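# Six arms hold a cloth above the lanterns

## Task

Grip the cloth's four handles and hold the whole cloth motionless about a hand's width (roughly 0.1 m) above the lantern tops, placed so that from directly overhead it hides the painted patch on the table. At the end the cloth must touch nothing but the grippers on its handles. Every lantern must still stand upright in its current spot. The task fails if any arm is in contact with the cloth fabric itself, or any gripper holds a lantern, when the scene is ended.

## Robot and tools

Robots: six identical i2rt Big YAM arms named arm1 to arm6. Each has six revolute joints, a two-finger gripper and a wrist camera. Their feet sit on the tabletop at z=+0.72 m in the scene frame. The left pair is at x=-0.87, the middle pair at x=0.00 and the right pair at x=+0.87. arm1, arm3 and arm5 sit at y=+0.65 and face -90 degrees (toward -y). arm2, arm4 and arm6 sit at y=-0.65 and face +90 degrees (toward +y). Headings are measured counter-clockwise from +x. The reach is about 1.0 m from each joint1 axis. Two fixed room cameras, cam_high (wide) and cam_low (narrow), watch the scene. Each wrist camera (armN_cam_wrist) rides on top of the hand and looks toward the fingertips.

Scene frame: the origin is on the floor and +z is up. The hand point is midway between the fingertips. The hand's z axis runs along the fingers, and the fingers open along its y axis.

execute_actions(actions, cameras): actions is a list holding zero or one action. An empty list just reports state and images. An action is an object keyed by arm name. Each arm takes one key, joints, which maps joint names to absolute targets. These are places to go to in that arm's own joint space, not offsets. The names, units and ranges are:
- joint1_rad: -2.879 to 2.879 rad. This turns the arm about its foot; positive is counter-clockwise seen from above, and 0 points the way the foot faces.
- joint2_rad: 0 to 3.141 rad. This is the shoulder; 0 has the upper arm lying back roughly level, and increasing values raise it and then tip it forward.
- joint3_rad: 0 to 3.019 rad. This is the elbow; 0 is fully folded and increasing values open it.
- joint4_rad: -1.692 to 1.57 rad. This pitches the hand; positive tilts the fingers up.
- joint5_rad: -1.57 to 1.57 rad. This yaws the hand; positive is toward the arm's right.
- joint6_rad: -2.094 to 2.094 rad. This rolls the hand; positive is clockwise seen from behind the hand.
- gripper_m: 0 to 0.093 m, the fingertip gap.
The tolerances counted as arrived are ±0.045, 0.14, 0.09, 0.055, 0.03 and 0.035 rad, and ±0.003 m for the gripper. Every listed motion starts together, but joints move at different speeds, so the hand's path can swing wide. An omitted joint or arm may keep pushing toward an earlier target. An unknown key or an out-of-range number rejects the whole call, and nothing moves. cameras lists the images to return: omitted, null or ["all"] gives every camera, and [] gives none. The pictures line gives the order of the images.

wait(seconds): 0 to 10 s with nothing new commanded. It returns state and images.
zoom_image(camera, region): region is [x0, y0, x1, y1] in pixels of that camera's latest full image, with the origin at the top left. The region can be at most 504x504. The wrist images are 504x504 fisheye; cam_high and cam_low are 672x504.
read_manual(section): returns only the URDF licence texts and moves nothing.
finished_scene(scene): ends the current scene by its number and reports success. This cannot be undone, so call it only once the cloth is held still and every condition holds.

Reading results: joint_positions gives the current joint values. joint_status tells how each commanded motion ended. off_target means the joint stopped short and may still push. contact_stop or time_out means it now holds where it stopped. After time_out, though, a joint may keep a target near its position and keep pushing; on_its_own lists such joints. In on_its_own, "held at" is the target, not the actual position. "joint command not followed", usually with a cause line, means the self- and inter-arm collision check blocked that arm's joint targets. The gripper command still runs. Those joints show not_followed, and the arm may retry them later. If a call reports a stop, any later motion, wait and finished_scene calls in that same reply are skipped. A very small change from the current position may produce no motion. Loaded joints may sag.

Things to avoid: arms keep pushing on contact and can push hard. To relieve a pushing joint, command its reported position. Two arms pressing hard together ends the run. The collision check ignores fingers, gripper housings and wrist cameras, and it can react late. Sustained load heats the motors, even while you are composing a reply. A MOTOR HOT line appears at 85 °C. At 100 °C an OVER-TEMPERATURE FAULT drops that arm until it cools, and its joints report limit_stop_at_motor_heat; send those targets again afterwards. Don't knock rigid objects out of the work area, and don't topple or move any lantern. Avoid drops, slips, slams and hard hits. Objects may get nudged occasionally. The robot holds your last command while you think. Grip only the handles, never the cloth fabric. Keep the cloth taut and level above the lanterns, covering the painted patch, and confirm with cam_high before finishing.

Each tool is called after "Call:" as name(argument=value, ...) on one line, values as JSON.

## Session

Call:
execute_actions(actions=[])

Scene clock: 0.00 s.
Motor temperatures (°C, as the motors report them): arm1=[22 20 20 22 23 20] | arm2=[20 21 19 21 23 23] | arm3=[21 20 21 19 23 19] | arm4=[20 20 20 21 21 23] | arm5=[19 21 23 20 21 20] | arm6=[23 20 21 22 21 20]
arm1.joint_positions: joint1_rad=+0.008 joint2_rad=+0.423 joint3_rad=+1.474 joint4_rad=-1.528 joint5_rad=+0.016 joint6_rad=-0.009 gripper_m=+0.094
arm1.joint_status: not commanded
arm1.hand: x=-0.8757 y=+0.5372 z=+1.3608 quat_wxyz=(-0.356, -0.611, -0.597, +0.378) (m; scene frame)
arm2.joint_positions: joint1_rad=-0.008 joint2_rad=+0.442 joint3_rad=+1.473 joint4_rad=-1.527 joint5_rad=+0.005 joint6_rad=+0.001 gripper_m=+0.094
arm2.joint_status: not commanded
arm2.hand: x=-0.8710 y=-0.5242 z=+1.3351 quat_wxyz=(-0.358, +0.613, -0.604, -0.362) (m; scene frame)
arm3.joint_positions: joint1_rad=+0.001 joint2_rad=+0.449 joint3_rad=+1.475 joint4_rad=-1.547 joint5_rad=-0.017 joint6_rad=+0.017 gripper_m=+0.095
arm3.joint_status: not commanded
arm3.hand: x=+0.0109 y=+0.5330 z=+1.3529 quat_wxyz=(-0.364, -0.606, -0.615, +0.349) (m; scene frame)
arm4.joint_positions: joint1_rad=+0.003 joint2_rad=+0.439 joint3_rad=+1.478 joint4_rad=-1.550 joint5_rad=-0.013 joint6_rad=+0.001 gripper_m=+0.095
arm4.joint_status: not commanded
arm4.hand: x=-0.0136 y=-0.5369 z=+1.3518 quat_wxyz=(-0.353, +0.624, -0.594, -0.365) (m; scene frame)
arm5.joint_positions: joint1_rad=-0.005 joint2_rad=+0.446 joint3_rad=+1.482 joint4_rad=-1.550 joint5_rad=+0.016 joint6_rad=-0.005 gripper_m=+0.095
arm5.joint_status: not commanded
arm5.hand: x=+0.8625 y=+0.5269 z=+1.3476 quat_wxyz=(-0.357, -0.607, -0.617, +0.350) (m; scene frame)
arm6.joint_positions: joint1_rad=-0.002 joint2_rad=+0.451 joint3_rad=+1.467 joint4_rad=-1.536 joint5_rad=-0.013 joint6_rad=+0.002 gripper_m=+0.094
arm6.joint_status: not commanded
arm6.hand: x=+0.8715 y=-0.5230 z=+1.2879 quat_wxyz=(-0.347, +0.613, -0.611, -0.360) (m; scene frame)
pictures: arm1_cam_wrist, arm2_cam_wrist, arm3_cam_wrist, arm4_cam_wrist, arm5_cam_wrist, arm6_cam_wrist, cam_high, cam_low
Images, in order (width x height): arm1_cam_wrist 504x504, arm2_cam_wrist 504x504, arm3_cam_wrist 504x504, arm4_cam_wrist 504x504, arm5_cam_wrist 504x504, arm6_cam_wrist 504x504, cam_high 672x504, cam_low 672x504.

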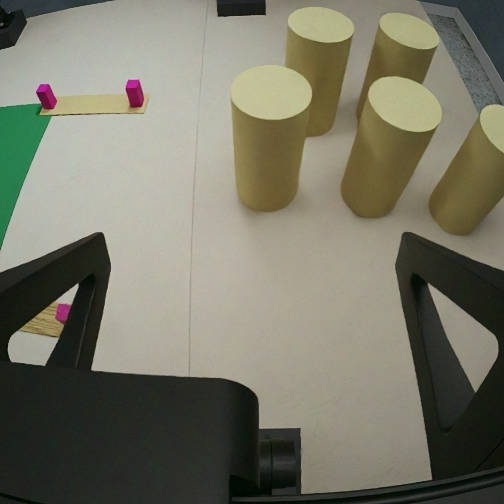

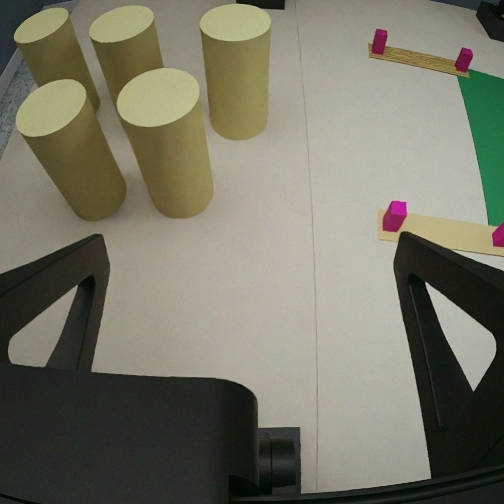

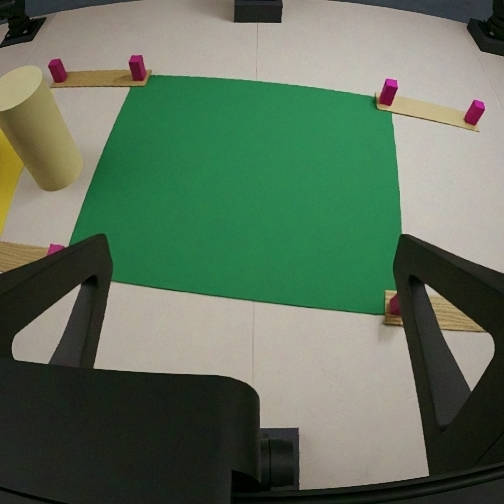

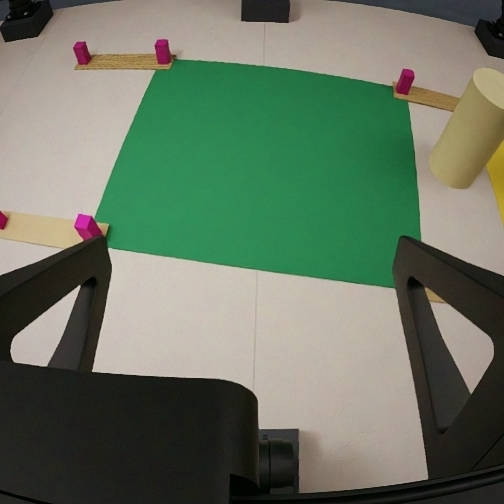

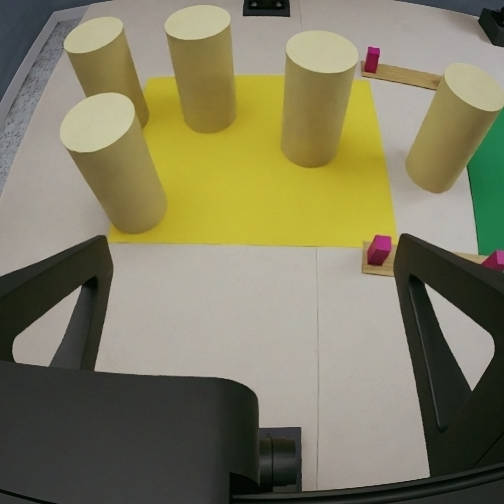

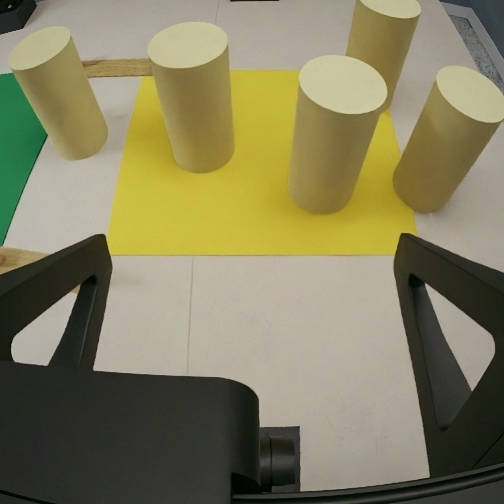

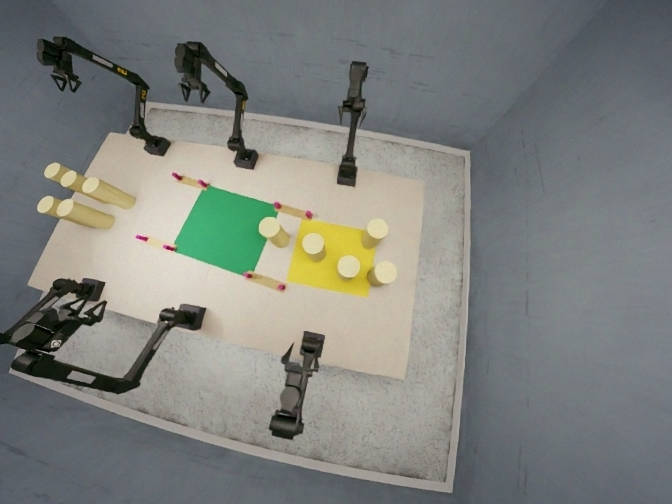

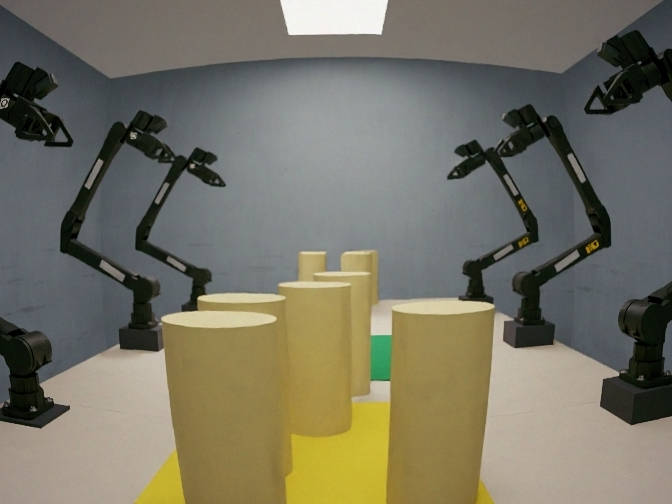

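Call:
execute_actions(actions=[{"arm3":{"joints":{"joint1_rad":-0.834,"joint6_rad":-0.69,"joint2_rad":1.522,"joint3_rad":0.95,"joint4_rad":-1.0}},"arm4":{"joints":{"joint1_rad":0.696,"joint6_rad":0.84,"joint2_rad":1.919,"joint3_rad":1.498,"joint4_rad":-1.15}},"arm5":{"joints":{"joint1_rad":-0.863,"joint6_rad":-0.72,"joint2_rad":1.2,"joint3_rad":1.606}},"arm6":{"joints":{"joint1_rad":1.033,"joint6_rad":1.17,"joint2_rad":1.2,"joint3_rad":1.86}}}], cameras=[])

Call:
execute_actions(actions=[{"arm5":{"joints":{"joint2_rad":1.982,"joint4_rad":-1.195}},"arm6":{"joints":{"joint2_rad":2.041,"joint4_rad":-1.39}}}])

Scene clock: 88.37 s.
Motor temperatures (°C, as the motors report them): arm1=[22 21 24 22 23 20] | arm2=[20 21 23 21 23 23] | arm3=[21 21 24 19 23 19] | arm4=[20 20 24 21 21 23] | arm5=[19 22 26 21 21 20] | arm6=[23 20 24 22 21 20]
arm1.joint_positions: joint1_rad=+0.008 joint2_rad=+0.423 joint3_rad=+1.474 joint4_rad=-1.528 joint5_rad=+0.016 joint6_rad=-0.009 gripper_m=+0.094
arm1.joint_status: not commanded
arm1.hand: x=-0.8757 y=+0.5372 z=+1.3608 quat_wxyz=(-0.356, -0.611, -0.597, +0.378) (m; scene frame)
arm2.joint_positions: joint1_rad=-0.008 joint2_rad=+0.442 joint3_rad=+1.473 joint4_rad=-1.527 joint5_rad=+0.005 joint6_rad=+0.001 gripper_m=+0.094
arm2.joint_status: not commanded
arm2.hand: x=-0.8710 y=-0.5242 z=+1.3351 quat_wxyz=(-0.358, +0.613, -0.604, -0.362) (m; scene frame)
arm3.joint_positions: joint1_rad=-0.833 joint2_rad=+1.523 joint3_rad=+0.941 joint4_rad=-1.014 joint5_rad=-0.017 joint6_rad=-0.677 gripper_m=+0.095
arm3.joint_status: all done
arm3.hand: x=-0.2787 y=+0.3866 z=+0.8535 quat_wxyz=(-0.007, -0.756, -0.655, -0.006) (m; scene frame)
arm4.joint_positions: joint1_rad=+0.702 joint2_rad=+1.912 joint3_rad=+1.489 joint4_rad=-1.161 joint5_rad=-0.012 joint6_rad=+0.827 gripper_m=+0.095
arm4.joint_status: all done
arm4.hand: x=-0.3758 y=-0.2373 z=+0.8488 quat_wxyz=(-0.001, +0.674, -0.739, +0.009) (m; scene frame)
arm5.joint_positions: joint1_rad=-0.862 joint2_rad=+1.216 joint3_rad=+1.584 joint4_rad=-1.550 joint5_rad=+0.016 joint6_rad=-0.707 gripper_m=+0.095
arm5.joint_status: all done
arm5.hand: x=+0.5651 y=+0.3757 z=+1.1985 quat_wxyz=(+0.003, -0.737, -0.650, +0.185) (m; scene frame)
arm6.joint_positions: joint1_rad=+1.034 joint2_rad=+1.206 joint3_rad=+1.840 joint4_rad=-1.536 joint5_rad=-0.012 joint6_rad=+1.159 gripper_m=+0.094
arm6.joint_status: all done
arm6.hand: x=+0.5191 y=-0.4413 z=+1.2724 quat_wxyz=(+0.110, +0.626, -0.706, -0.312) (m; scene frame)
pictures: none
No camera images: the call's "cameras" was empty. Leave "cameras" out to get every camera's image.

Scene clock: 90.17 s.
Motor temperatures (°C, as the motors report them): arm1=[22 21 24 22 23 20] | arm2=[20 21 23 21 23 23] | arm3=[21 21 24 19 23 19] | arm4=[20 20 24 21 21 23] | arm5=[19 22 26 21 21 20] | arm6=[23 21 25 22 21 20]
arm1.joint_positions: joint1_rad=+0.008 joint2_rad=+0.423 joint3_rad=+1.474 joint4_rad=-1.528 joint5_rad=+0.016 joint6_rad=-0.009 gripper_m=+0.094
arm1.joint_status: not commanded
arm1.hand: x=-0.8757 y=+0.5372 z=+1.3608 quat_wxyz=(-0.356, -0.611, -0.597, +0.378) (m; scene frame)
arm2.joint_positions: joint1_rad=-0.008 joint2_rad=+0.442 joint3_rad=+1.473 joint4_rad=-1.527 joint5_rad=+0.005 joint6_rad=+0.001 gripper_m=+0.094
arm2.joint_status: not commanded
arm2.hand: x=-0.8710 y=-0.5242 z=+1.3351 quat_wxyz=(-0.358, +0.613, -0.604, -0.362) (m; scene frame)
arm3.joint_positions: joint1_rad=-0.833 joint2_rad=+1.523 joint3_rad=+0.941 joint4_rad=-1.014 joint5_rad=-0.017 joint6_rad=-0.677 gripper_m=+0.095
arm3.joint_status: not commanded
arm3.hand: x=-0.2787 y=+0.3866 z=+0.8535 quat_wxyz=(-0.007, -0.756, -0.655, -0.006) (m; scene frame)
arm4.joint_positions: joint1_rad=+0.702 joint2_rad=+1.912 joint3_rad=+1.489 joint4_rad=-1.161 joint5_rad=-0.012 joint6_rad=+0.827 gripper_m=+0.095
arm4.joint_status: not commanded
arm4.hand: x=-0.3758 y=-0.2373 z=+0.8488 quat_wxyz=(-0.001, +0.674, -0.739, +0.009) (m; scene frame)
arm5.joint_positions: joint1_rad=-0.862 joint2_rad=+1.987 joint3_rad=+1.584 joint4_rad=-1.207 joint5_rad=+0.016 joint6_rad=-0.708 gripper_m=+0.095
arm5.joint_status: all done
arm5.hand: x=+0.4411 y=+0.2603 z=+0.8304 quat_wxyz=(+0.007, -0.748, -0.663, -0.028) (m; scene frame)
arm6.joint_positions: joint1_rad=+1.034 joint2_rad=+2.069 joint3_rad=+1.840 joint4_rad=-1.397 joint5_rad=-0.012 joint6_rad=+1.160 gripper_m=+0.094
arm6.joint_status: all done
arm6.hand: x=+0.3351 y=-0.3356 z=+0.8296 quat_wxyz=(+0.000, +0.662, -0.749, +0.027) (m; scene frame)
pictures: arm1_cam_wrist, arm2_cam_wrist, arm3_cam_wrist, arm4_cam_wrist, arm5_cam_wrist, arm6_cam_wrist, cam_high, cam_low
Images, in order (width x height): arm1_cam_wrist 504x504, arm2_cam_wrist 504x504, arm3_cam_wrist 504x504, arm4_cam_wrist 504x504, arm5_cam_wrist 504x504, arm6_cam_wrist 504x504, cam_high 672x504, cam_low 672x504.

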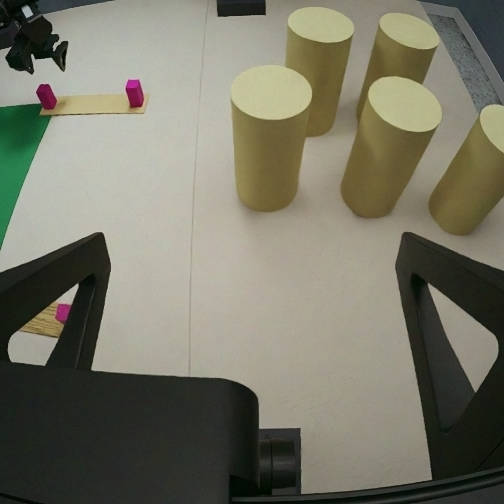

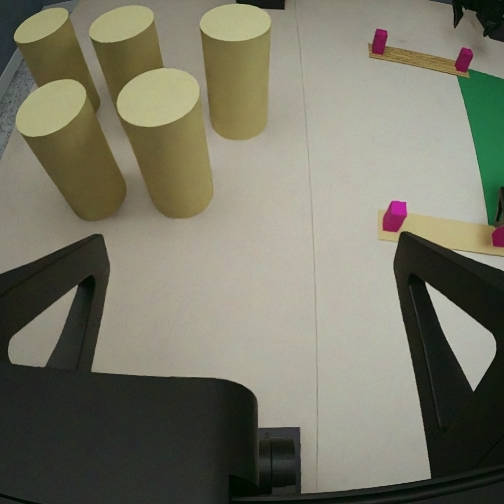

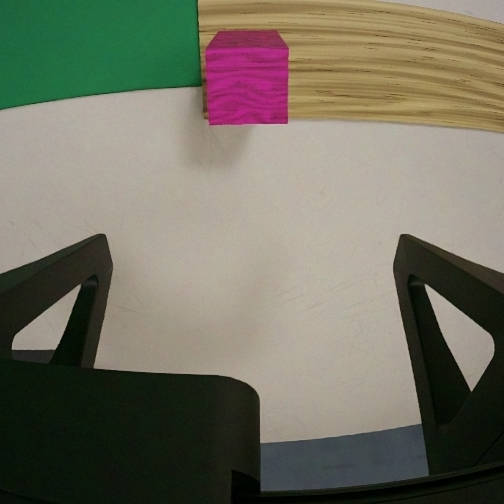

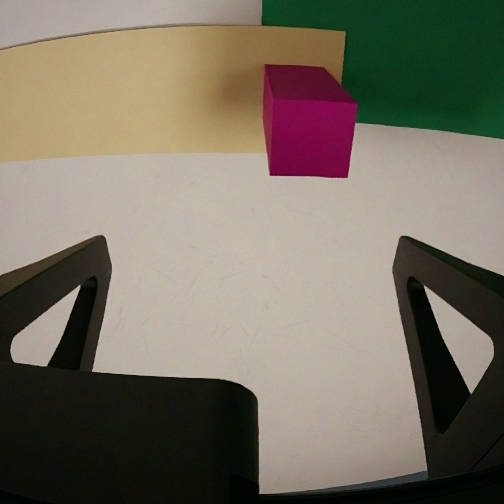

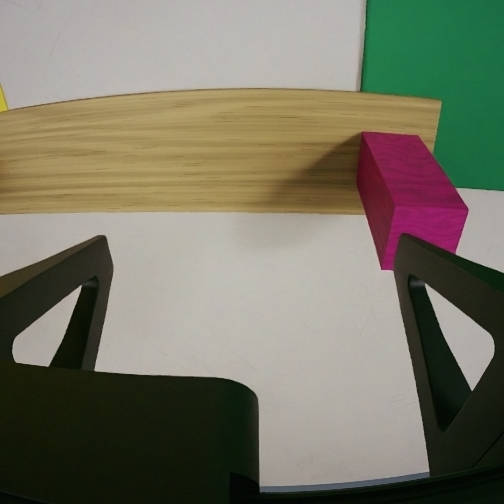

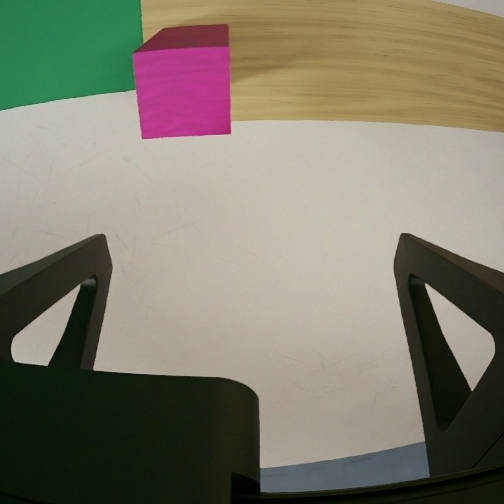

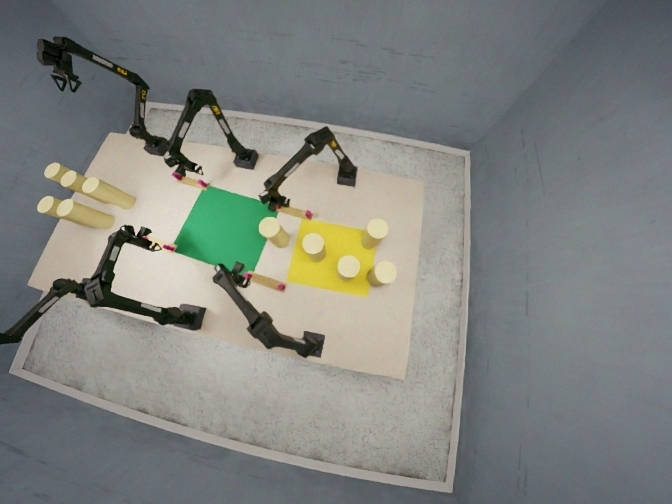

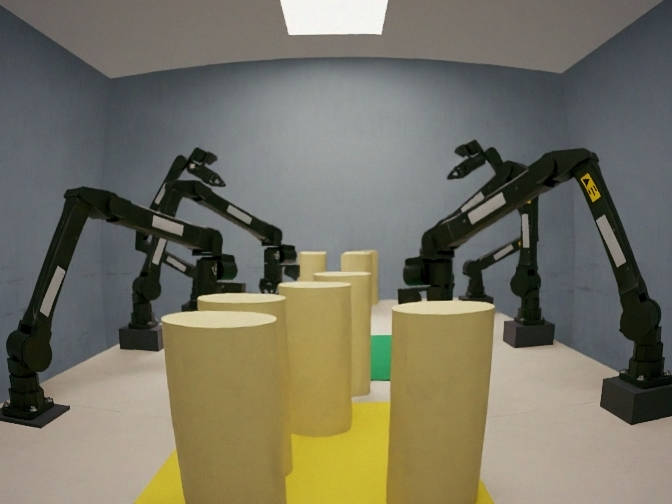

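Call:
execute_actions(actions=[{"arm3":{"joints":{"joint1_rad":-0.773,"joint6_rad":-0.63,"joint2_rad":1.639,"joint3_rad":0.976,"joint4_rad":-0.89}},"arm4":{"joints":{"joint1_rad":0.65,"joint6_rad":0.78,"joint2_rad":1.92,"joint3_rad":1.41,"joint4_rad":-1.047}},"arm5":{"joints":{"joint1_rad":-0.978,"joint6_rad":-0.835,"joint2_rad":2.07,"joint3_rad":1.715,"joint4_rad":-1.18}},"arm6":{"joints":{"joint1_rad":0.995,"joint6_rad":1.12,"joint2_rad":2.135,"joint3_rad":1.968,"joint4_rad":-1.355}}}], cameras=["arm3_cam_wrist","arm4_cam_wrist","arm5_cam_wrist","arm6_cam_wrist"])

Scene clock: 131.43 s.
Motor temperatures (°C, as the motors report them): arm1=[22 21 24 22 23 20] | arm2=[20 21 23 21 23 23] | arm3=[21 21 26 19 23 19] | arm4=[20 23 25 21 21 23] | arm5=[19 25 28 20 21 20] | arm6=[23 24 26 22 21 20]
arm1.joint_positions: joint1_rad=+0.008 joint2_rad=+0.423 joint3_rad=+1.474 joint4_rad=-1.528 joint5_rad=+0.016 joint6_rad=-0.009 gripper_m=+0.094
arm1.joint_status: not commanded
arm1.hand: x=-0.8757 y=+0.5372 z=+1.3608 quat_wxyz=(-0.356, -0.611, -0.597, +0.378) (m; scene frame)
arm2.joint_positions: joint1_rad=-0.008 joint2_rad=+0.442 joint3_rad=+1.473 joint4_rad=-1.527 joint5_rad=+0.005 joint6_rad=+0.001 gripper_m=+0.094
arm2.joint_status: not commanded
arm2.hand: x=-0.8710 y=-0.5242 z=+1.3351 quat_wxyz=(-0.358, +0.613, -0.604, -0.362) (m; scene frame)
arm3.joint_positions: joint1_rad=-0.777 joint2_rad=+1.648 joint3_rad=+0.941 joint4_rad=-0.904 joint5_rad=-0.017 joint6_rad=-0.643 gripper_m=+0.095
arm3.joint_status: all done
arm3.hand: x=-0.2744 y=+0.3603 z=+0.8064 quat_wxyz=(-0.006, -0.749, -0.663, -0.014) (m; scene frame)
arm4.joint_positions: joint1_rad=+0.645 joint2_rad=+1.912 joint3_rad=+1.406 joint4_rad=-1.065 joint5_rad=-0.012 joint6_rad=+0.794 gripper_m=+0.095
arm4.joint_status: all done
arm4.hand: x=-0.3439 y=-0.2251 z=+0.8207 quat_wxyz=(-0.001, +0.665, -0.747, +0.003) (m; scene frame)
arm5.joint_positions: joint1_rad=-0.990 joint2_rad=+2.046 joint3_rad=+1.666 joint4_rad=-1.189 joint5_rad=+0.016 joint6_rad=-0.822 gripper_m=+0.095
arm5.joint_status: all done
arm5.hand: x=+0.3690 y=+0.3000 z=+0.8245 quat_wxyz=(+0.007, -0.753, -0.658, -0.008) (m; scene frame)
arm6.joint_positions: joint1_rad=+0.995 joint2_rad=+2.115 joint3_rad=+1.901 joint4_rad=-1.365 joint5_rad=-0.012 joint6_rad=+1.131 gripper_m=+0.094
arm6.joint_status: all done
arm6.hand: x=+0.3255 y=-0.3008 z=+0.8233 quat_wxyz=(+0.008, +0.659, -0.752, +0.005) (m; scene frame)
pictures: arm3_cam_wrist, arm4_cam_wrist, arm5_cam_wrist, arm6_cam_wrist
Images, in order (width x height): arm3_cam_wrist 504x504, arm4_cam_wrist 504x504, arm5_cam_wrist 504x504, arm6_cam_wrist 504x504.

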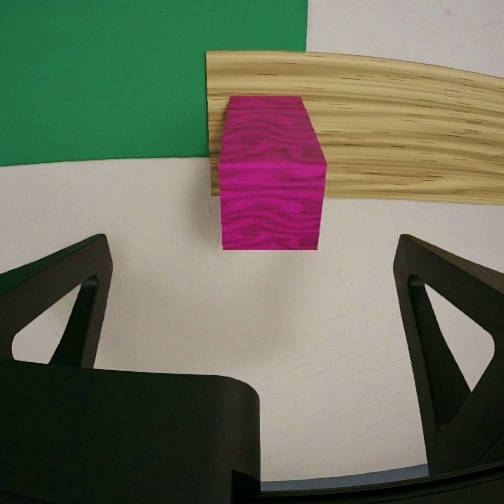

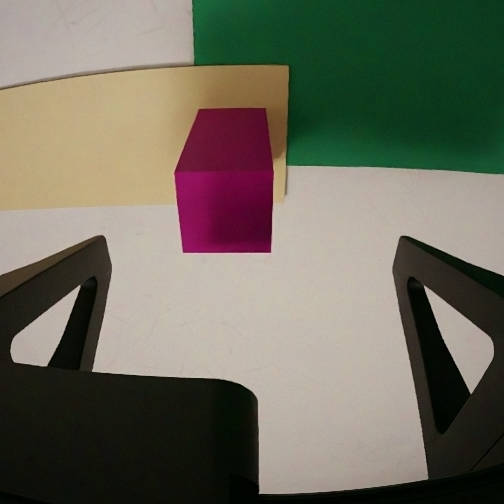

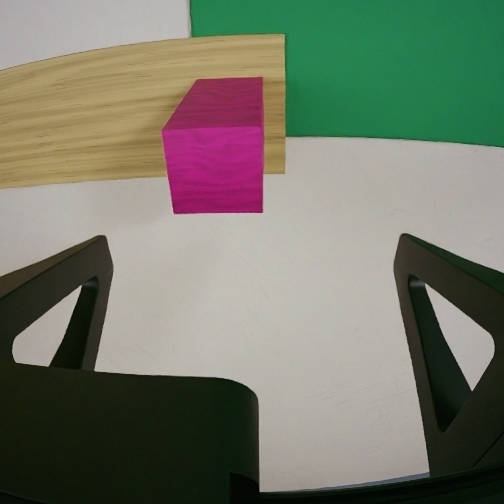

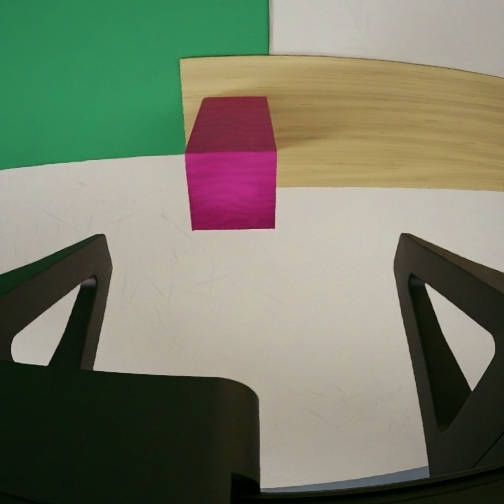

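Call:
execute_actions(actions=[{"arm3":{"joints":{"joint1_rad":-0.774,"joint2_rad":1.73,"joint3_rad":0.917,"joint4_rad":-0.745}},"arm4":{"joints":{"joint1_rad":0.66,"joint2_rad":2.0,"joint3_rad":1.382,"joint4_rad":-0.94}},"arm5":{"joints":{"joint1_rad":-0.955,"joint6_rad":-0.8,"joint2_rad":2.11,"joint3_rad":1.606,"joint4_rad":-1.055}},"arm6":{"joints":{"joint2_rad":2.178,"joint3_rad":1.854,"joint4_rad":-1.235}}}], cameras=[])

Call:
wait(seconds=1)

Scene clock: 145.00 s.
Motor temperatures (°C, as the motors report them): arm1=[22 21 24 22 23 20] | arm2=[20 21 23 21 23 23] | arm3=[21 22 26 19 23 19] | arm4=[20 23 25 21 21 23] | arm5=[20 25 29 20 21 20] | arm6=[23 23 28 22 21 20]
arm1.joint_positions: joint1_rad=+0.008 joint2_rad=+0.423 joint3_rad=+1.474 joint4_rad=-1.528 joint5_rad=+0.016 joint6_rad=-0.009 gripper_m=+0.094
arm1.joint_status: not commanded
arm1.hand: x=-0.8757 y=+0.5372 z=+1.3608 quat_wxyz=(-0.356, -0.611, -0.597, +0.378) (m; scene frame)
arm2.joint_positions: joint1_rad=-0.008 joint2_rad=+0.442 joint3_rad=+1.473 joint4_rad=-1.527 joint5_rad=+0.005 joint6_rad=+0.001 gripper_m=+0.094
arm2.joint_status: not commanded
arm2.hand: x=-0.8710 y=-0.5242 z=+1.3351 quat_wxyz=(-0.358, +0.613, -0.604, -0.362) (m; scene frame)
arm3.joint_positions: joint1_rad=-0.777 joint2_rad=+1.735 joint3_rad=+0.917 joint4_rad=-0.760 joint5_rad=-0.017 joint6_rad=-0.643 gripper_m=+0.095
arm3.joint_status: all done
arm3.hand: x=-0.2826 y=+0.3520 z=+0.7661 quat_wxyz=(-0.007, -0.749, -0.663, +0.003) (m; scene frame)
arm4.joint_positions: joint1_rad=+0.653 joint2_rad=+1.991 joint3_rad=+1.378 joint4_rad=-0.958 joint5_rad=-0.012 joint6_rad=+0.793 gripper_m=+0.095
arm4.joint_status: all done
arm4.hand: x=-0.3497 y=-0.2245 z=+0.7697 quat_wxyz=(-0.001, +0.668, -0.744, +0.003) (m; scene frame)
arm5.joint_positions: joint1_rad=-0.962 joint2_rad=+2.094 joint3_rad=+1.602 joint4_rad=-1.069 joint5_rad=+0.016 joint6_rad=-0.813 gripper_m=+0.095
arm5.joint_status: all done
arm5.hand: x=+0.3806 y=+0.2877 z=+0.7746 quat_wxyz=(+0.007, -0.747, -0.665, -0.004) (m; scene frame)
arm6.joint_positions: joint1_rad=+0.995 joint2_rad=+2.168 joint3_rad=+1.857 joint4_rad=-1.248 joint5_rad=-0.012 joint6_rad=+1.130 gripper_m=+0.094
arm6.joint_status: all done
arm6.hand: x=+0.3166 y=-0.2954 z=+0.7743 quat_wxyz=(+0.011, +0.659, -0.752, -0.005) (m; scene frame)
pictures: none
No camera images: the call's "cameras" was empty. Leave "cameras" out to get every camera's image.

Scene clock: 146.00 s.
Motor temperatures (°C, as the motors report them): arm1=[22 21 24 22 23 20] | arm2=[20 21 23 21 23 23] | arm3=[21 22 26 19 23 19] | arm4=[20 23 25 21 21 23] | arm5=[19 25 29 20 21 20] | arm6=[23 23 28 22 21 20]
arm1.joint_positions: joint1_rad=+0.008 joint2_rad=+0.423 joint3_rad=+1.474 joint4_rad=-1.528 joint5_rad=+0.016 joint6_rad=-0.009 gripper_m=+0.094
arm1.joint_status: not commanded
arm1.hand: x=-0.8757 y=+0.5372 z=+1.3608 quat_wxyz=(-0.356, -0.611, -0.597, +0.378) (m; scene frame)
arm2.joint_positions: joint1_rad=-0.008 joint2_rad=+0.442 joint3_rad=+1.473 joint4_rad=-1.527 joint5_rad=+0.005 joint6_rad=+0.001 gripper_m=+0.094
arm2.joint_status: not commanded
arm2.hand: x=-0.8710 y=-0.5242 z=+1.3351 quat_wxyz=(-0.358, +0.613, -0.604, -0.362) (m; scene frame)
arm3.joint_positions: joint1_rad=-0.777 joint2_rad=+1.735 joint3_rad=+0.917 joint4_rad=-0.760 joint5_rad=-0.017 joint6_rad=-0.643 gripper_m=+0.095
arm3.joint_status: all done
arm3.hand: x=-0.2826 y=+0.3520 z=+0.7661 quat_wxyz=(-0.007, -0.749, -0.663, +0.003) (m; scene frame)
arm4.joint_positions: joint1_rad=+0.653 joint2_rad=+1.991 joint3_rad=+1.378 joint4_rad=-0.958 joint5_rad=-0.012 joint6_rad=+0.793 gripper_m=+0.095
arm4.joint_status: all done
arm4.hand: x=-0.3497 y=-0.2245 z=+0.7697 quat_wxyz=(-0.001, +0.668, -0.744, +0.003) (m; scene frame)
arm5.joint_positions: joint1_rad=-0.962 joint2_rad=+2.094 joint3_rad=+1.602 joint4_rad=-1.069 joint5_rad=+0.016 joint6_rad=-0.813 gripper_m=+0.095
arm5.joint_status: all done
arm5.hand: x=+0.3806 y=+0.2877 z=+0.7746 quat_wxyz=(+0.007, -0.747, -0.665, -0.004) (m; scene frame)
arm6.joint_positions: joint1_rad=+0.995 joint2_rad=+2.168 joint3_rad=+1.857 joint4_rad=-1.248 joint5_rad=-0.012 joint6_rad=+1.130 gripper_m=+0.094
arm6.joint_status: all done
arm6.hand: x=+0.3166 y=-0.2954 z=+0.7743 quat_wxyz=(+0.011, +0.659, -0.752, -0.005) (m; scene frame)
wait: 1.00 s; at rest by 0.27 s
pictures: arm1_cam_wrist, arm2_cam_wrist, arm3_cam_wrist, arm4_cam_wrist, arm5_cam_wrist, arm6_cam_wrist, cam_high, cam_low
Images, in order (width x height): arm1_cam_wrist 504x504, arm2_cam_wrist 504x504, arm3_cam_wrist 504x504, arm4_cam_wrist 504x504, arm5_cam_wrist 504x504, arm6_cam_wrist 504x504, cam_high 672x504, cam_low 672x504.

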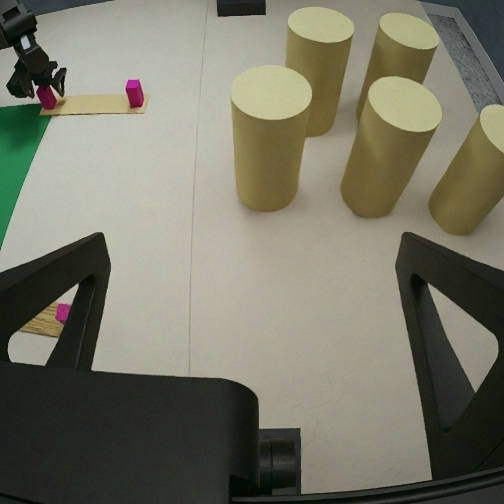

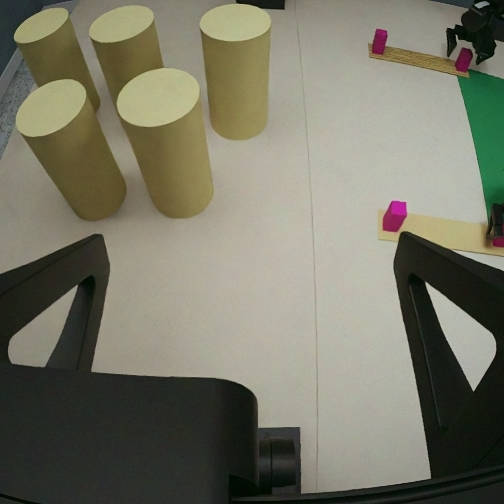

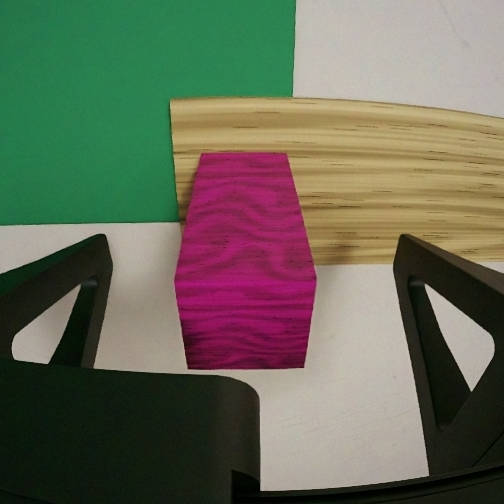

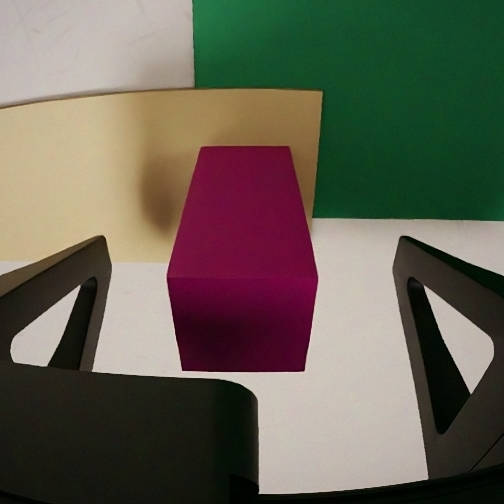

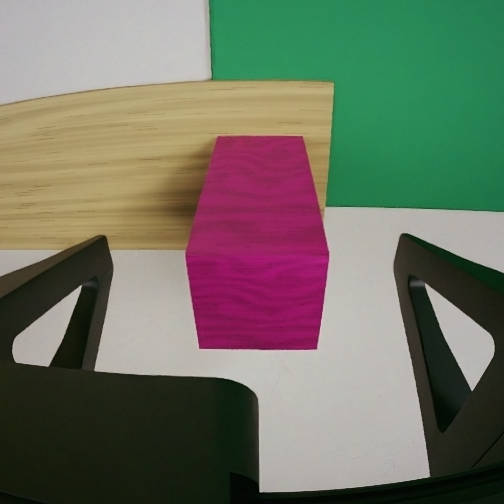

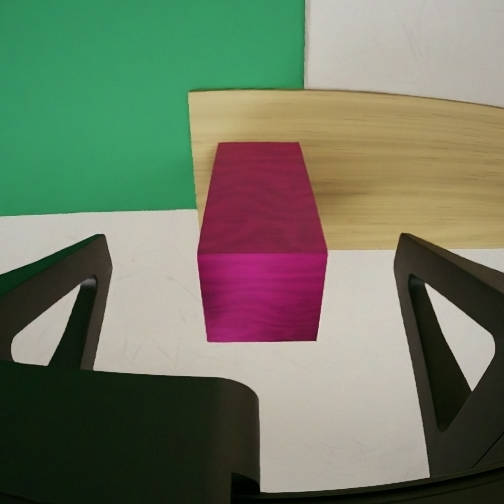

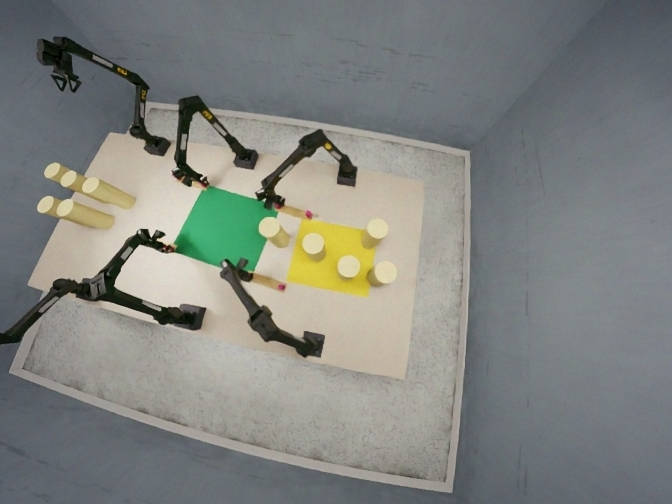

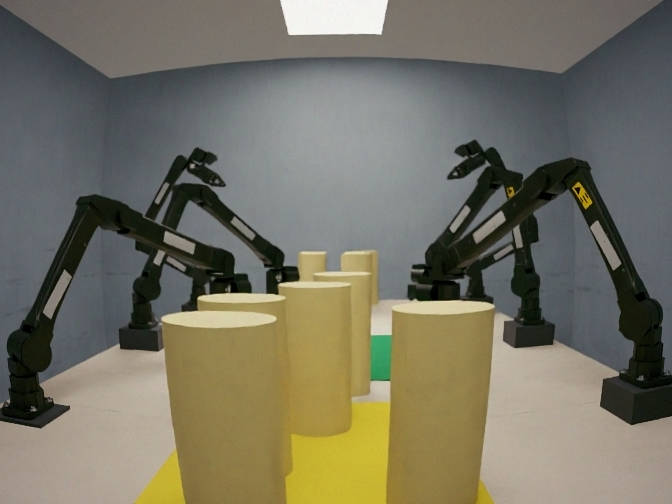

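Call:
execute_actions(actions=[{"arm3":{"joints":{"gripper_m":0}},"arm4":{"joints":{"gripper_m":0}},"arm5":{"joints":{"gripper_m":0}},"arm6":{"joints":{"gripper_m":0}}}], cameras=[])

Call:
execute_actions(actions=[{"arm3":{"joints":{"joint2_rad":1.456,"joint3_rad":1.17,"joint4_rad":-1.267}},"arm4":{"joints":{"joint2_rad":1.808,"joint3_rad":1.635,"joint4_rad":-1.379}},"arm5":{"joints":{"joint2_rad":1.962,"joint3_rad":1.885,"joint4_rad":-1.469}},"arm6":{"joints":{"joint2_rad":2.1,"joint3_rad":2.25,"joint4_rad":-1.69}}}], cameras=["cam_high","cam_low","arm5_cam_wrist"])

Call:
execute_actions(actions=[{"arm3":{"joints":{"joint1_rad":-0.635,"joint6_rad":-0.62,"joint2_rad":1.337,"joint3_rad":1.455,"joint4_rad":-1.4}},"arm4":{"joints":{"joint1_rad":0.573,"joint6_rad":0.58,"joint2_rad":1.344,"joint3_rad":1.462,"joint4_rad":-1.418}},"arm5":{"joints":{"joint1_rad":-0.939,"joint6_rad":-0.93,"joint2_rad":1.743,"joint3_rad":1.955,"joint4_rad":-1.493}},"arm6":{"joints":{"joint1_rad":0.906,"joint6_rad":0.91,"joint2_rad":1.79,"joint3_rad":2.15,"joint4_rad":-1.645}}}], cameras=["cam_high","cam_low","arm5_cam_wrist"])

Scene clock: 179.13 s.
Motor temperatures (°C, as the motors report them): arm1=[22 21 25 22 23 20] | arm2=[20 21 24 21 23 23] | arm3=[21 22 25 19 23 19] | arm4=[20 23 25 21 21 23] | arm5=[19 25 28 20 21 20] | arm6=[23 24 26 22 21 20]
arm1.joint_positions: joint1_rad=+0.008 joint2_rad=+0.423 joint3_rad=+1.474 joint4_rad=-1.528 joint5_rad=+0.016 joint6_rad=-0.009 gripper_m=+0.094
arm1.joint_status: not commanded
arm1.hand: x=-0.8757 y=+0.5372 z=+1.3608 quat_wxyz=(-0.356, -0.611, -0.597, +0.378) (m; scene frame)
arm2.joint_positions: joint1_rad=-0.008 joint2_rad=+0.442 joint3_rad=+1.473 joint4_rad=-1.527 joint5_rad=+0.005 joint6_rad=+0.001 gripper_m=+0.094
arm2.joint_status: not commanded
arm2.hand: x=-0.8710 y=-0.5242 z=+1.3351 quat_wxyz=(-0.358, +0.613, -0.604, -0.362) (m; scene frame)
arm3.joint_positions: joint1_rad=-0.777 joint2_rad=+1.735 joint3_rad=+0.917 joint4_rad=-0.759 joint5_rad=-0.019 joint6_rad=-0.642 gripper_m=+0.029
arm3.joint_status: gripper_m off_target (ended at +0.029, target +0.000)
arm3.hand: x=-0.2825 y=+0.3515 z=+0.7661 quat_wxyz=(-0.008, -0.749, -0.662, +0.003) (m; scene frame)
arm4.joint_positions: joint1_rad=+0.654 joint2_rad=+1.991 joint3_rad=+1.378 joint4_rad=-0.956 joint5_rad=-0.013 joint6_rad=+0.792 gripper_m=+0.029
arm4.joint_status: gripper_m off_target (ended at +0.029, target +0.000)
arm4.hand: x=-0.3503 y=-0.2244 z=+0.7697 quat_wxyz=(+0.000, +0.668, -0.744, +0.002) (m; scene frame)
arm5.joint_positions: joint1_rad=-0.962 joint2_rad=+2.094 joint3_rad=+1.602 joint4_rad=-1.067 joint5_rad=+0.018 joint6_rad=-0.809 gripper_m=+0.029
arm5.joint_status: gripper_m off_target (ended at +0.029, target +0.000)
arm5.hand: x=+0.3799 y=+0.2876 z=+0.7746 quat_wxyz=(+0.008, -0.748, -0.664, -0.002) (m; scene frame)
arm6.joint_positions: joint1_rad=+0.995 joint2_rad=+2.168 joint3_rad=+1.857 joint4_rad=-1.248 joint5_rad=-0.012 joint6_rad=+1.128 gripper_m=+0.029
arm6.joint_status: gripper_m off_target (ended at +0.029, target +0.000)
arm6.hand: x=+0.3164 y=-0.2953 z=+0.7743 quat_wxyz=(+0.011, +0.660, -0.751, -0.005) (m; scene frame)
pictures: none
No camera images: the call's "cameras" was empty. Leave "cameras" out to get every camera's image.

Scene clock: 180.83 s.
Motor temperatures (°C, as the motors report them): arm1=[22 21 25 22 23 20] | arm2=[20 21 24 21 23 23] | arm3=[21 22 25 19 23 19] | arm4=[20 23 25 21 21 23] | arm5=[19 25 28 20 21 20] | arm6=[23 24 27 22 21 20]
arm1.joint_positions: joint1_rad=+0.008 joint2_rad=+0.423 joint3_rad=+1.474 joint4_rad=-1.528 joint5_rad=+0.016 joint6_rad=-0.009 gripper_m=+0.094
arm1.joint_status: not commanded
arm1.hand: x=-0.8757 y=+0.5372 z=+1.3608 quat_wxyz=(-0.356, -0.611, -0.597, +0.378) (m; scene frame)
arm2.joint_positions: joint1_rad=-0.008 joint2_rad=+0.442 joint3_rad=+1.473 joint4_rad=-1.527 joint5_rad=+0.005 joint6_rad=+0.001 gripper_m=+0.094
arm2.joint_status: not commanded
arm2.hand: x=-0.8710 y=-0.5242 z=+1.3351 quat_wxyz=(-0.358, +0.613, -0.604, -0.362) (m; scene frame)
arm3.joint_positions: joint1_rad=-0.777 joint2_rad=+1.464 joint3_rad=+1.149 joint4_rad=-1.255 joint5_rad=-0.027 joint6_rad=-0.641 gripper_m=+0.029
arm3.joint_status: all done
arm3.hand: x=-0.2803 y=+0.3507 z=+0.9477 quat_wxyz=(-0.012, -0.749, -0.662, +0.006) (m; scene frame)
arm4.joint_positions: joint1_rad=+0.654 joint2_rad=+1.805 joint3_rad=+1.616 joint4_rad=-1.366 joint5_rad=-0.006 joint6_rad=+0.792 gripper_m=+0.029
arm4.joint_status: all done
arm4.hand: x=-0.3540 y=-0.2219 z=+0.9524 quat_wxyz=(-0.004, +0.669, -0.744, -0.005) (m; scene frame)
arm5.joint_positions: joint1_rad=-0.962 joint2_rad=+1.948 joint3_rad=+1.861 joint4_rad=-1.448 joint5_rad=+0.018 joint6_rad=-0.809 gripper_m=+0.029
arm5.joint_status: all done
arm5.hand: x=+0.3742 y=+0.2837 z=+0.9546 quat_wxyz=(+0.009, -0.748, -0.663, +0.009) (m; scene frame)
arm6.joint_positions: joint1_rad=+0.995 joint2_rad=+2.114 joint3_rad=+2.200 joint4_rad=-1.661 joint5_rad=-0.012 joint6_rad=+1.127 gripper_m=+0.029
arm6.joint_status: all done
arm6.hand: x=+0.3194 y=-0.2961 z=+0.9378 quat_wxyz=(+0.008, +0.660, -0.751, +0.003) (m; scene frame)
pictures: arm5_cam_wrist, cam_high, cam_low
Images, in order (width x height): arm5_cam_wrist 504x504, cam_high 672x504, cam_low 672x504.

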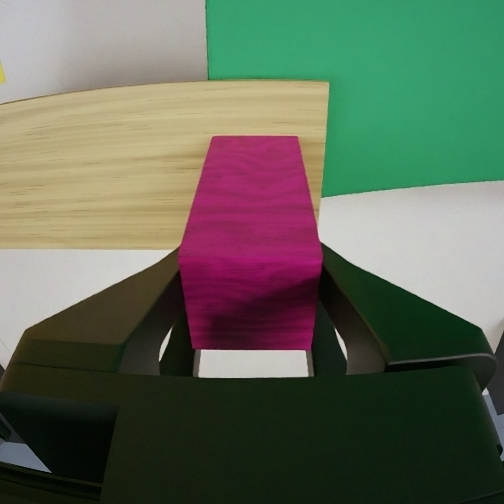

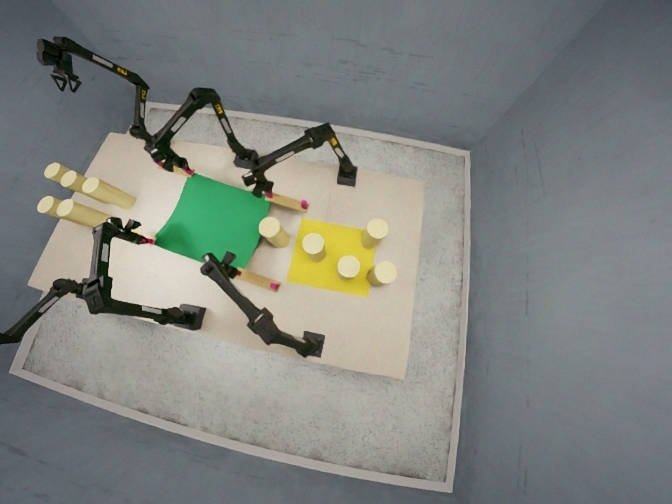

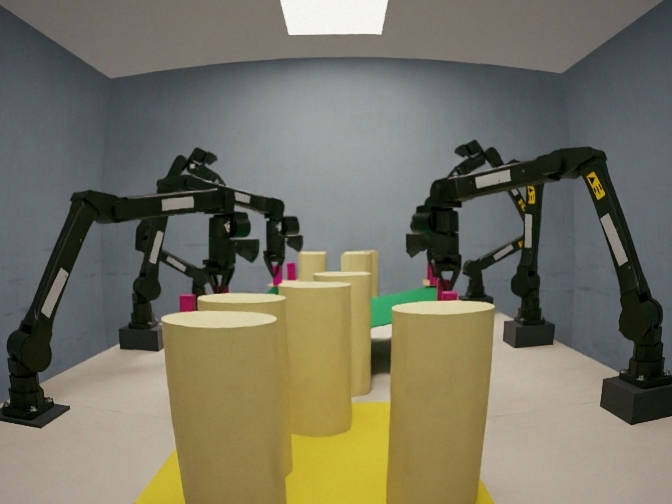

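Scene clock: 182.33 s.
Motor temperatures (°C, as the motors report them): arm1=[22 21 25 22 23 20] | arm2=[20 21 24 21 23 23] | arm3=[21 22 26 19 23 19] | arm4=[20 23 26 21 21 23] | arm5=[19 25 28 20 21 20] | arm6=[23 24 27 22 21 20]
arm1.joint_positions: joint1_rad=+0.008 joint2_rad=+0.423 joint3_rad=+1.474 joint4_rad=-1.528 joint5_rad=+0.016 joint6_rad=-0.009 gripper_m=+0.094
arm1.joint_status: not commanded
arm1.hand: x=-0.8757 y=+0.5372 z=+1.3608 quat_wxyz=(-0.356, -0.611, -0.597, +0.378) (m; scene frame)
arm2.joint_positions: joint1_rad=-0.008 joint2_rad=+0.442 joint3_rad=+1.473 joint4_rad=-1.527 joint5_rad=+0.005 joint6_rad=+0.001 gripper_m=+0.094
arm2.joint_status: not commanded
arm2.hand: x=-0.8710 y=-0.5242 z=+1.3351 quat_wxyz=(-0.358, +0.613, -0.604, -0.362) (m; scene frame)
arm3.joint_positions: joint1_rad=-0.622 joint2_rad=+1.339 joint3_rad=+1.416 joint4_rad=-1.391 joint5_rad=-0.025 joint6_rad=-0.631 gripper_m=+0.029
arm3.joint_status: all done
arm3.hand: x=-0.2474 y=+0.2857 z=+1.1040 quat_wxyz=(-0.032, -0.691, -0.710, +0.131) (m; scene frame)
arm4.joint_positions: joint1_rad=+0.566 joint2_rad=+1.348 joint3_rad=+1.440 joint4_rad=-1.406 joint5_rad=-0.007 joint6_rad=+0.592 gripper_m=+0.029
arm4.joint_status: all done
arm4.hand: x=-0.2568 y=-0.2826 z=+1.1002 quat_wxyz=(-0.027, +0.705, -0.698, -0.124) (m; scene frame)
arm5.joint_positions: joint1_rad=-0.951 joint2_rad=+1.731 joint3_rad=+1.921 joint4_rad=-1.478 joint5_rad=+0.018 joint6_rad=-0.919 gripper_m=+0.029
arm5.joint_status: all done
arm5.hand: x=+0.3926 y=+0.2895 z=+1.1059 quat_wxyz=(+0.026, -0.701, -0.701, +0.131) (m; scene frame)
arm6.joint_positions: joint1_rad=+0.899 joint2_rad=+1.790 joint3_rad=+2.136 joint4_rad=-1.643 joint5_rad=-0.014 joint6_rad=+0.923 gripper_m=+0.029
arm6.joint_status: all done
arm6.hand: x=+0.4029 y=-0.2812 z=+1.1091 quat_wxyz=(+0.027, +0.694, -0.707, -0.136) (m; scene frame)
pictures: arm5_cam_wrist, cam_high, cam_low
Images, in order (width x height): arm5_cam_wrist 504x504, cam_high 672x504, cam_low 672x504.

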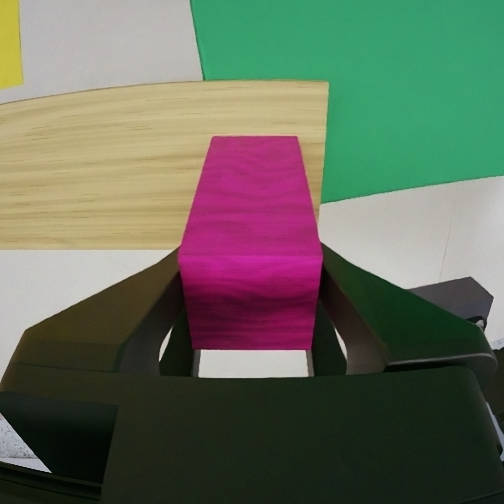

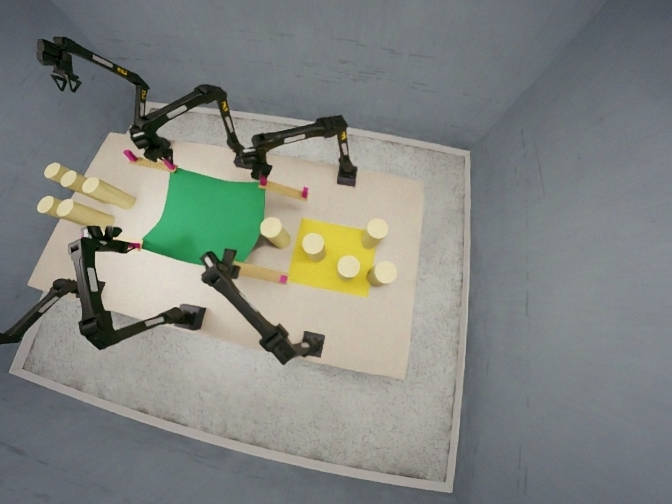

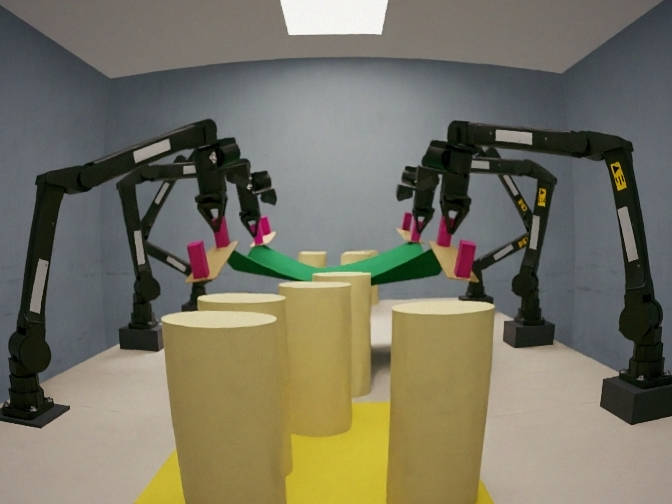

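Call:
execute_actions(actions=[{"arm3":{"joints":{"joint1_rad":-0.66,"joint2_rad":1.27,"joint3_rad":1.625,"joint4_rad":-1.535}},"arm4":{"joints":{"joint1_rad":0.59,"joint2_rad":1.278,"joint3_rad":1.645,"joint4_rad":-1.555}},"arm5":{"joints":{"joint1_rad":-0.94,"joint2_rad":1.695,"joint3_rad":2.11,"joint4_rad":-1.61}},"arm6":{"joints":{"joint1_rad":0.922,"joint2_rad":1.676,"joint3_rad":2.215,"joint4_rad":-1.62}}}], cameras=["cam_low"])

Scene clock: 201.60 s.
Motor temperatures (°C, as the motors report them): arm1=[22 21 25 22 23 20] | arm2=[20 21 24 21 23 23] | arm3=[21 22 30 19 23 19] | arm4=[20 22 28 21 21 23] | arm5=[20 25 30 20 21 20] | arm6=[23 24 27 22 21 20]
arm1.joint_positions: joint1_rad=+0.008 joint2_rad=+0.423 joint3_rad=+1.474 joint4_rad=-1.528 joint5_rad=+0.016 joint6_rad=-0.009 gripper_m=+0.094
arm1.joint_status: not commanded
arm1.hand: x=-0.8757 y=+0.5372 z=+1.3608 quat_wxyz=(-0.356, -0.611, -0.597, +0.378) (m; scene frame)
arm2.joint_positions: joint1_rad=-0.008 joint2_rad=+0.442 joint3_rad=+1.473 joint4_rad=-1.527 joint5_rad=+0.005 joint6_rad=+0.001 gripper_m=+0.094
arm2.joint_status: not commanded
arm2.hand: x=-0.8710 y=-0.5242 z=+1.3351 quat_wxyz=(-0.358, +0.613, -0.604, -0.362) (m; scene frame)
arm3.joint_positions: joint1_rad=-0.643 joint2_rad=+1.274 joint3_rad=+1.575 joint4_rad=-1.524 joint5_rad=-0.027 joint6_rad=-0.630 gripper_m=+0.029
arm3.joint_status: all done
arm3.hand: x=-0.2422 y=+0.3076 z=+1.1924 quat_wxyz=(-0.038, -0.694, -0.698, +0.176) (m; scene frame)
arm4.joint_positions: joint1_rad=+0.579 joint2_rad=+1.272 joint3_rad=+1.607 joint4_rad=-1.538 joint5_rad=-0.007 joint6_rad=+0.591 gripper_m=+0.029
arm4.joint_status: all done
arm4.hand: x=-0.2497 y=-0.3050 z=+1.1966 quat_wxyz=(-0.037, +0.704, -0.687, -0.177) (m; scene frame)
arm5.joint_positions: joint1_rad=-0.951 joint2_rad=+1.713 joint3_rad=+2.057 joint4_rad=-1.595 joint5_rad=+0.018 joint6_rad=-0.920 gripper_m=+0.029
arm5.joint_status: all done
arm5.hand: x=+0.4024 y=+0.2971 z=+1.1675 quat_wxyz=(+0.028, -0.699, -0.699, +0.149) (m; scene frame)
arm6.joint_positions: joint1_rad=+0.915 joint2_rad=+1.703 joint3_rad=+2.149 joint4_rad=-1.627 joint5_rad=-0.014 joint6_rad=+0.923 gripper_m=+0.029
arm6.joint_status: all done
arm6.hand: x=+0.4127 y=-0.3000 z=+1.1648 quat_wxyz=(+0.036, +0.693, -0.694, -0.192) (m; scene frame)
pictures: cam_low
Images, in order (width x height): cam_low 672x504.

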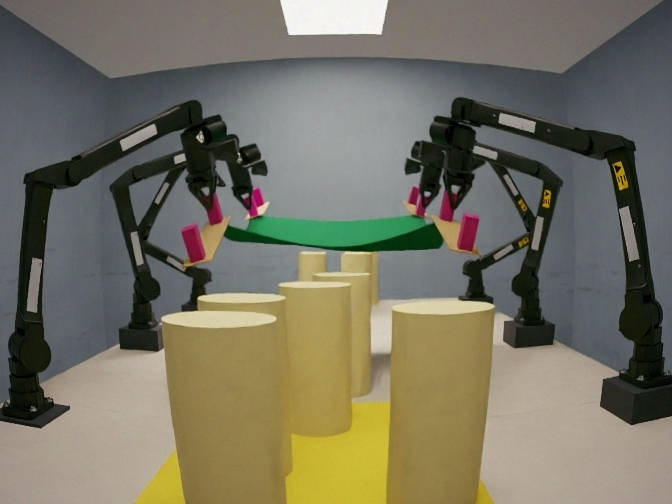

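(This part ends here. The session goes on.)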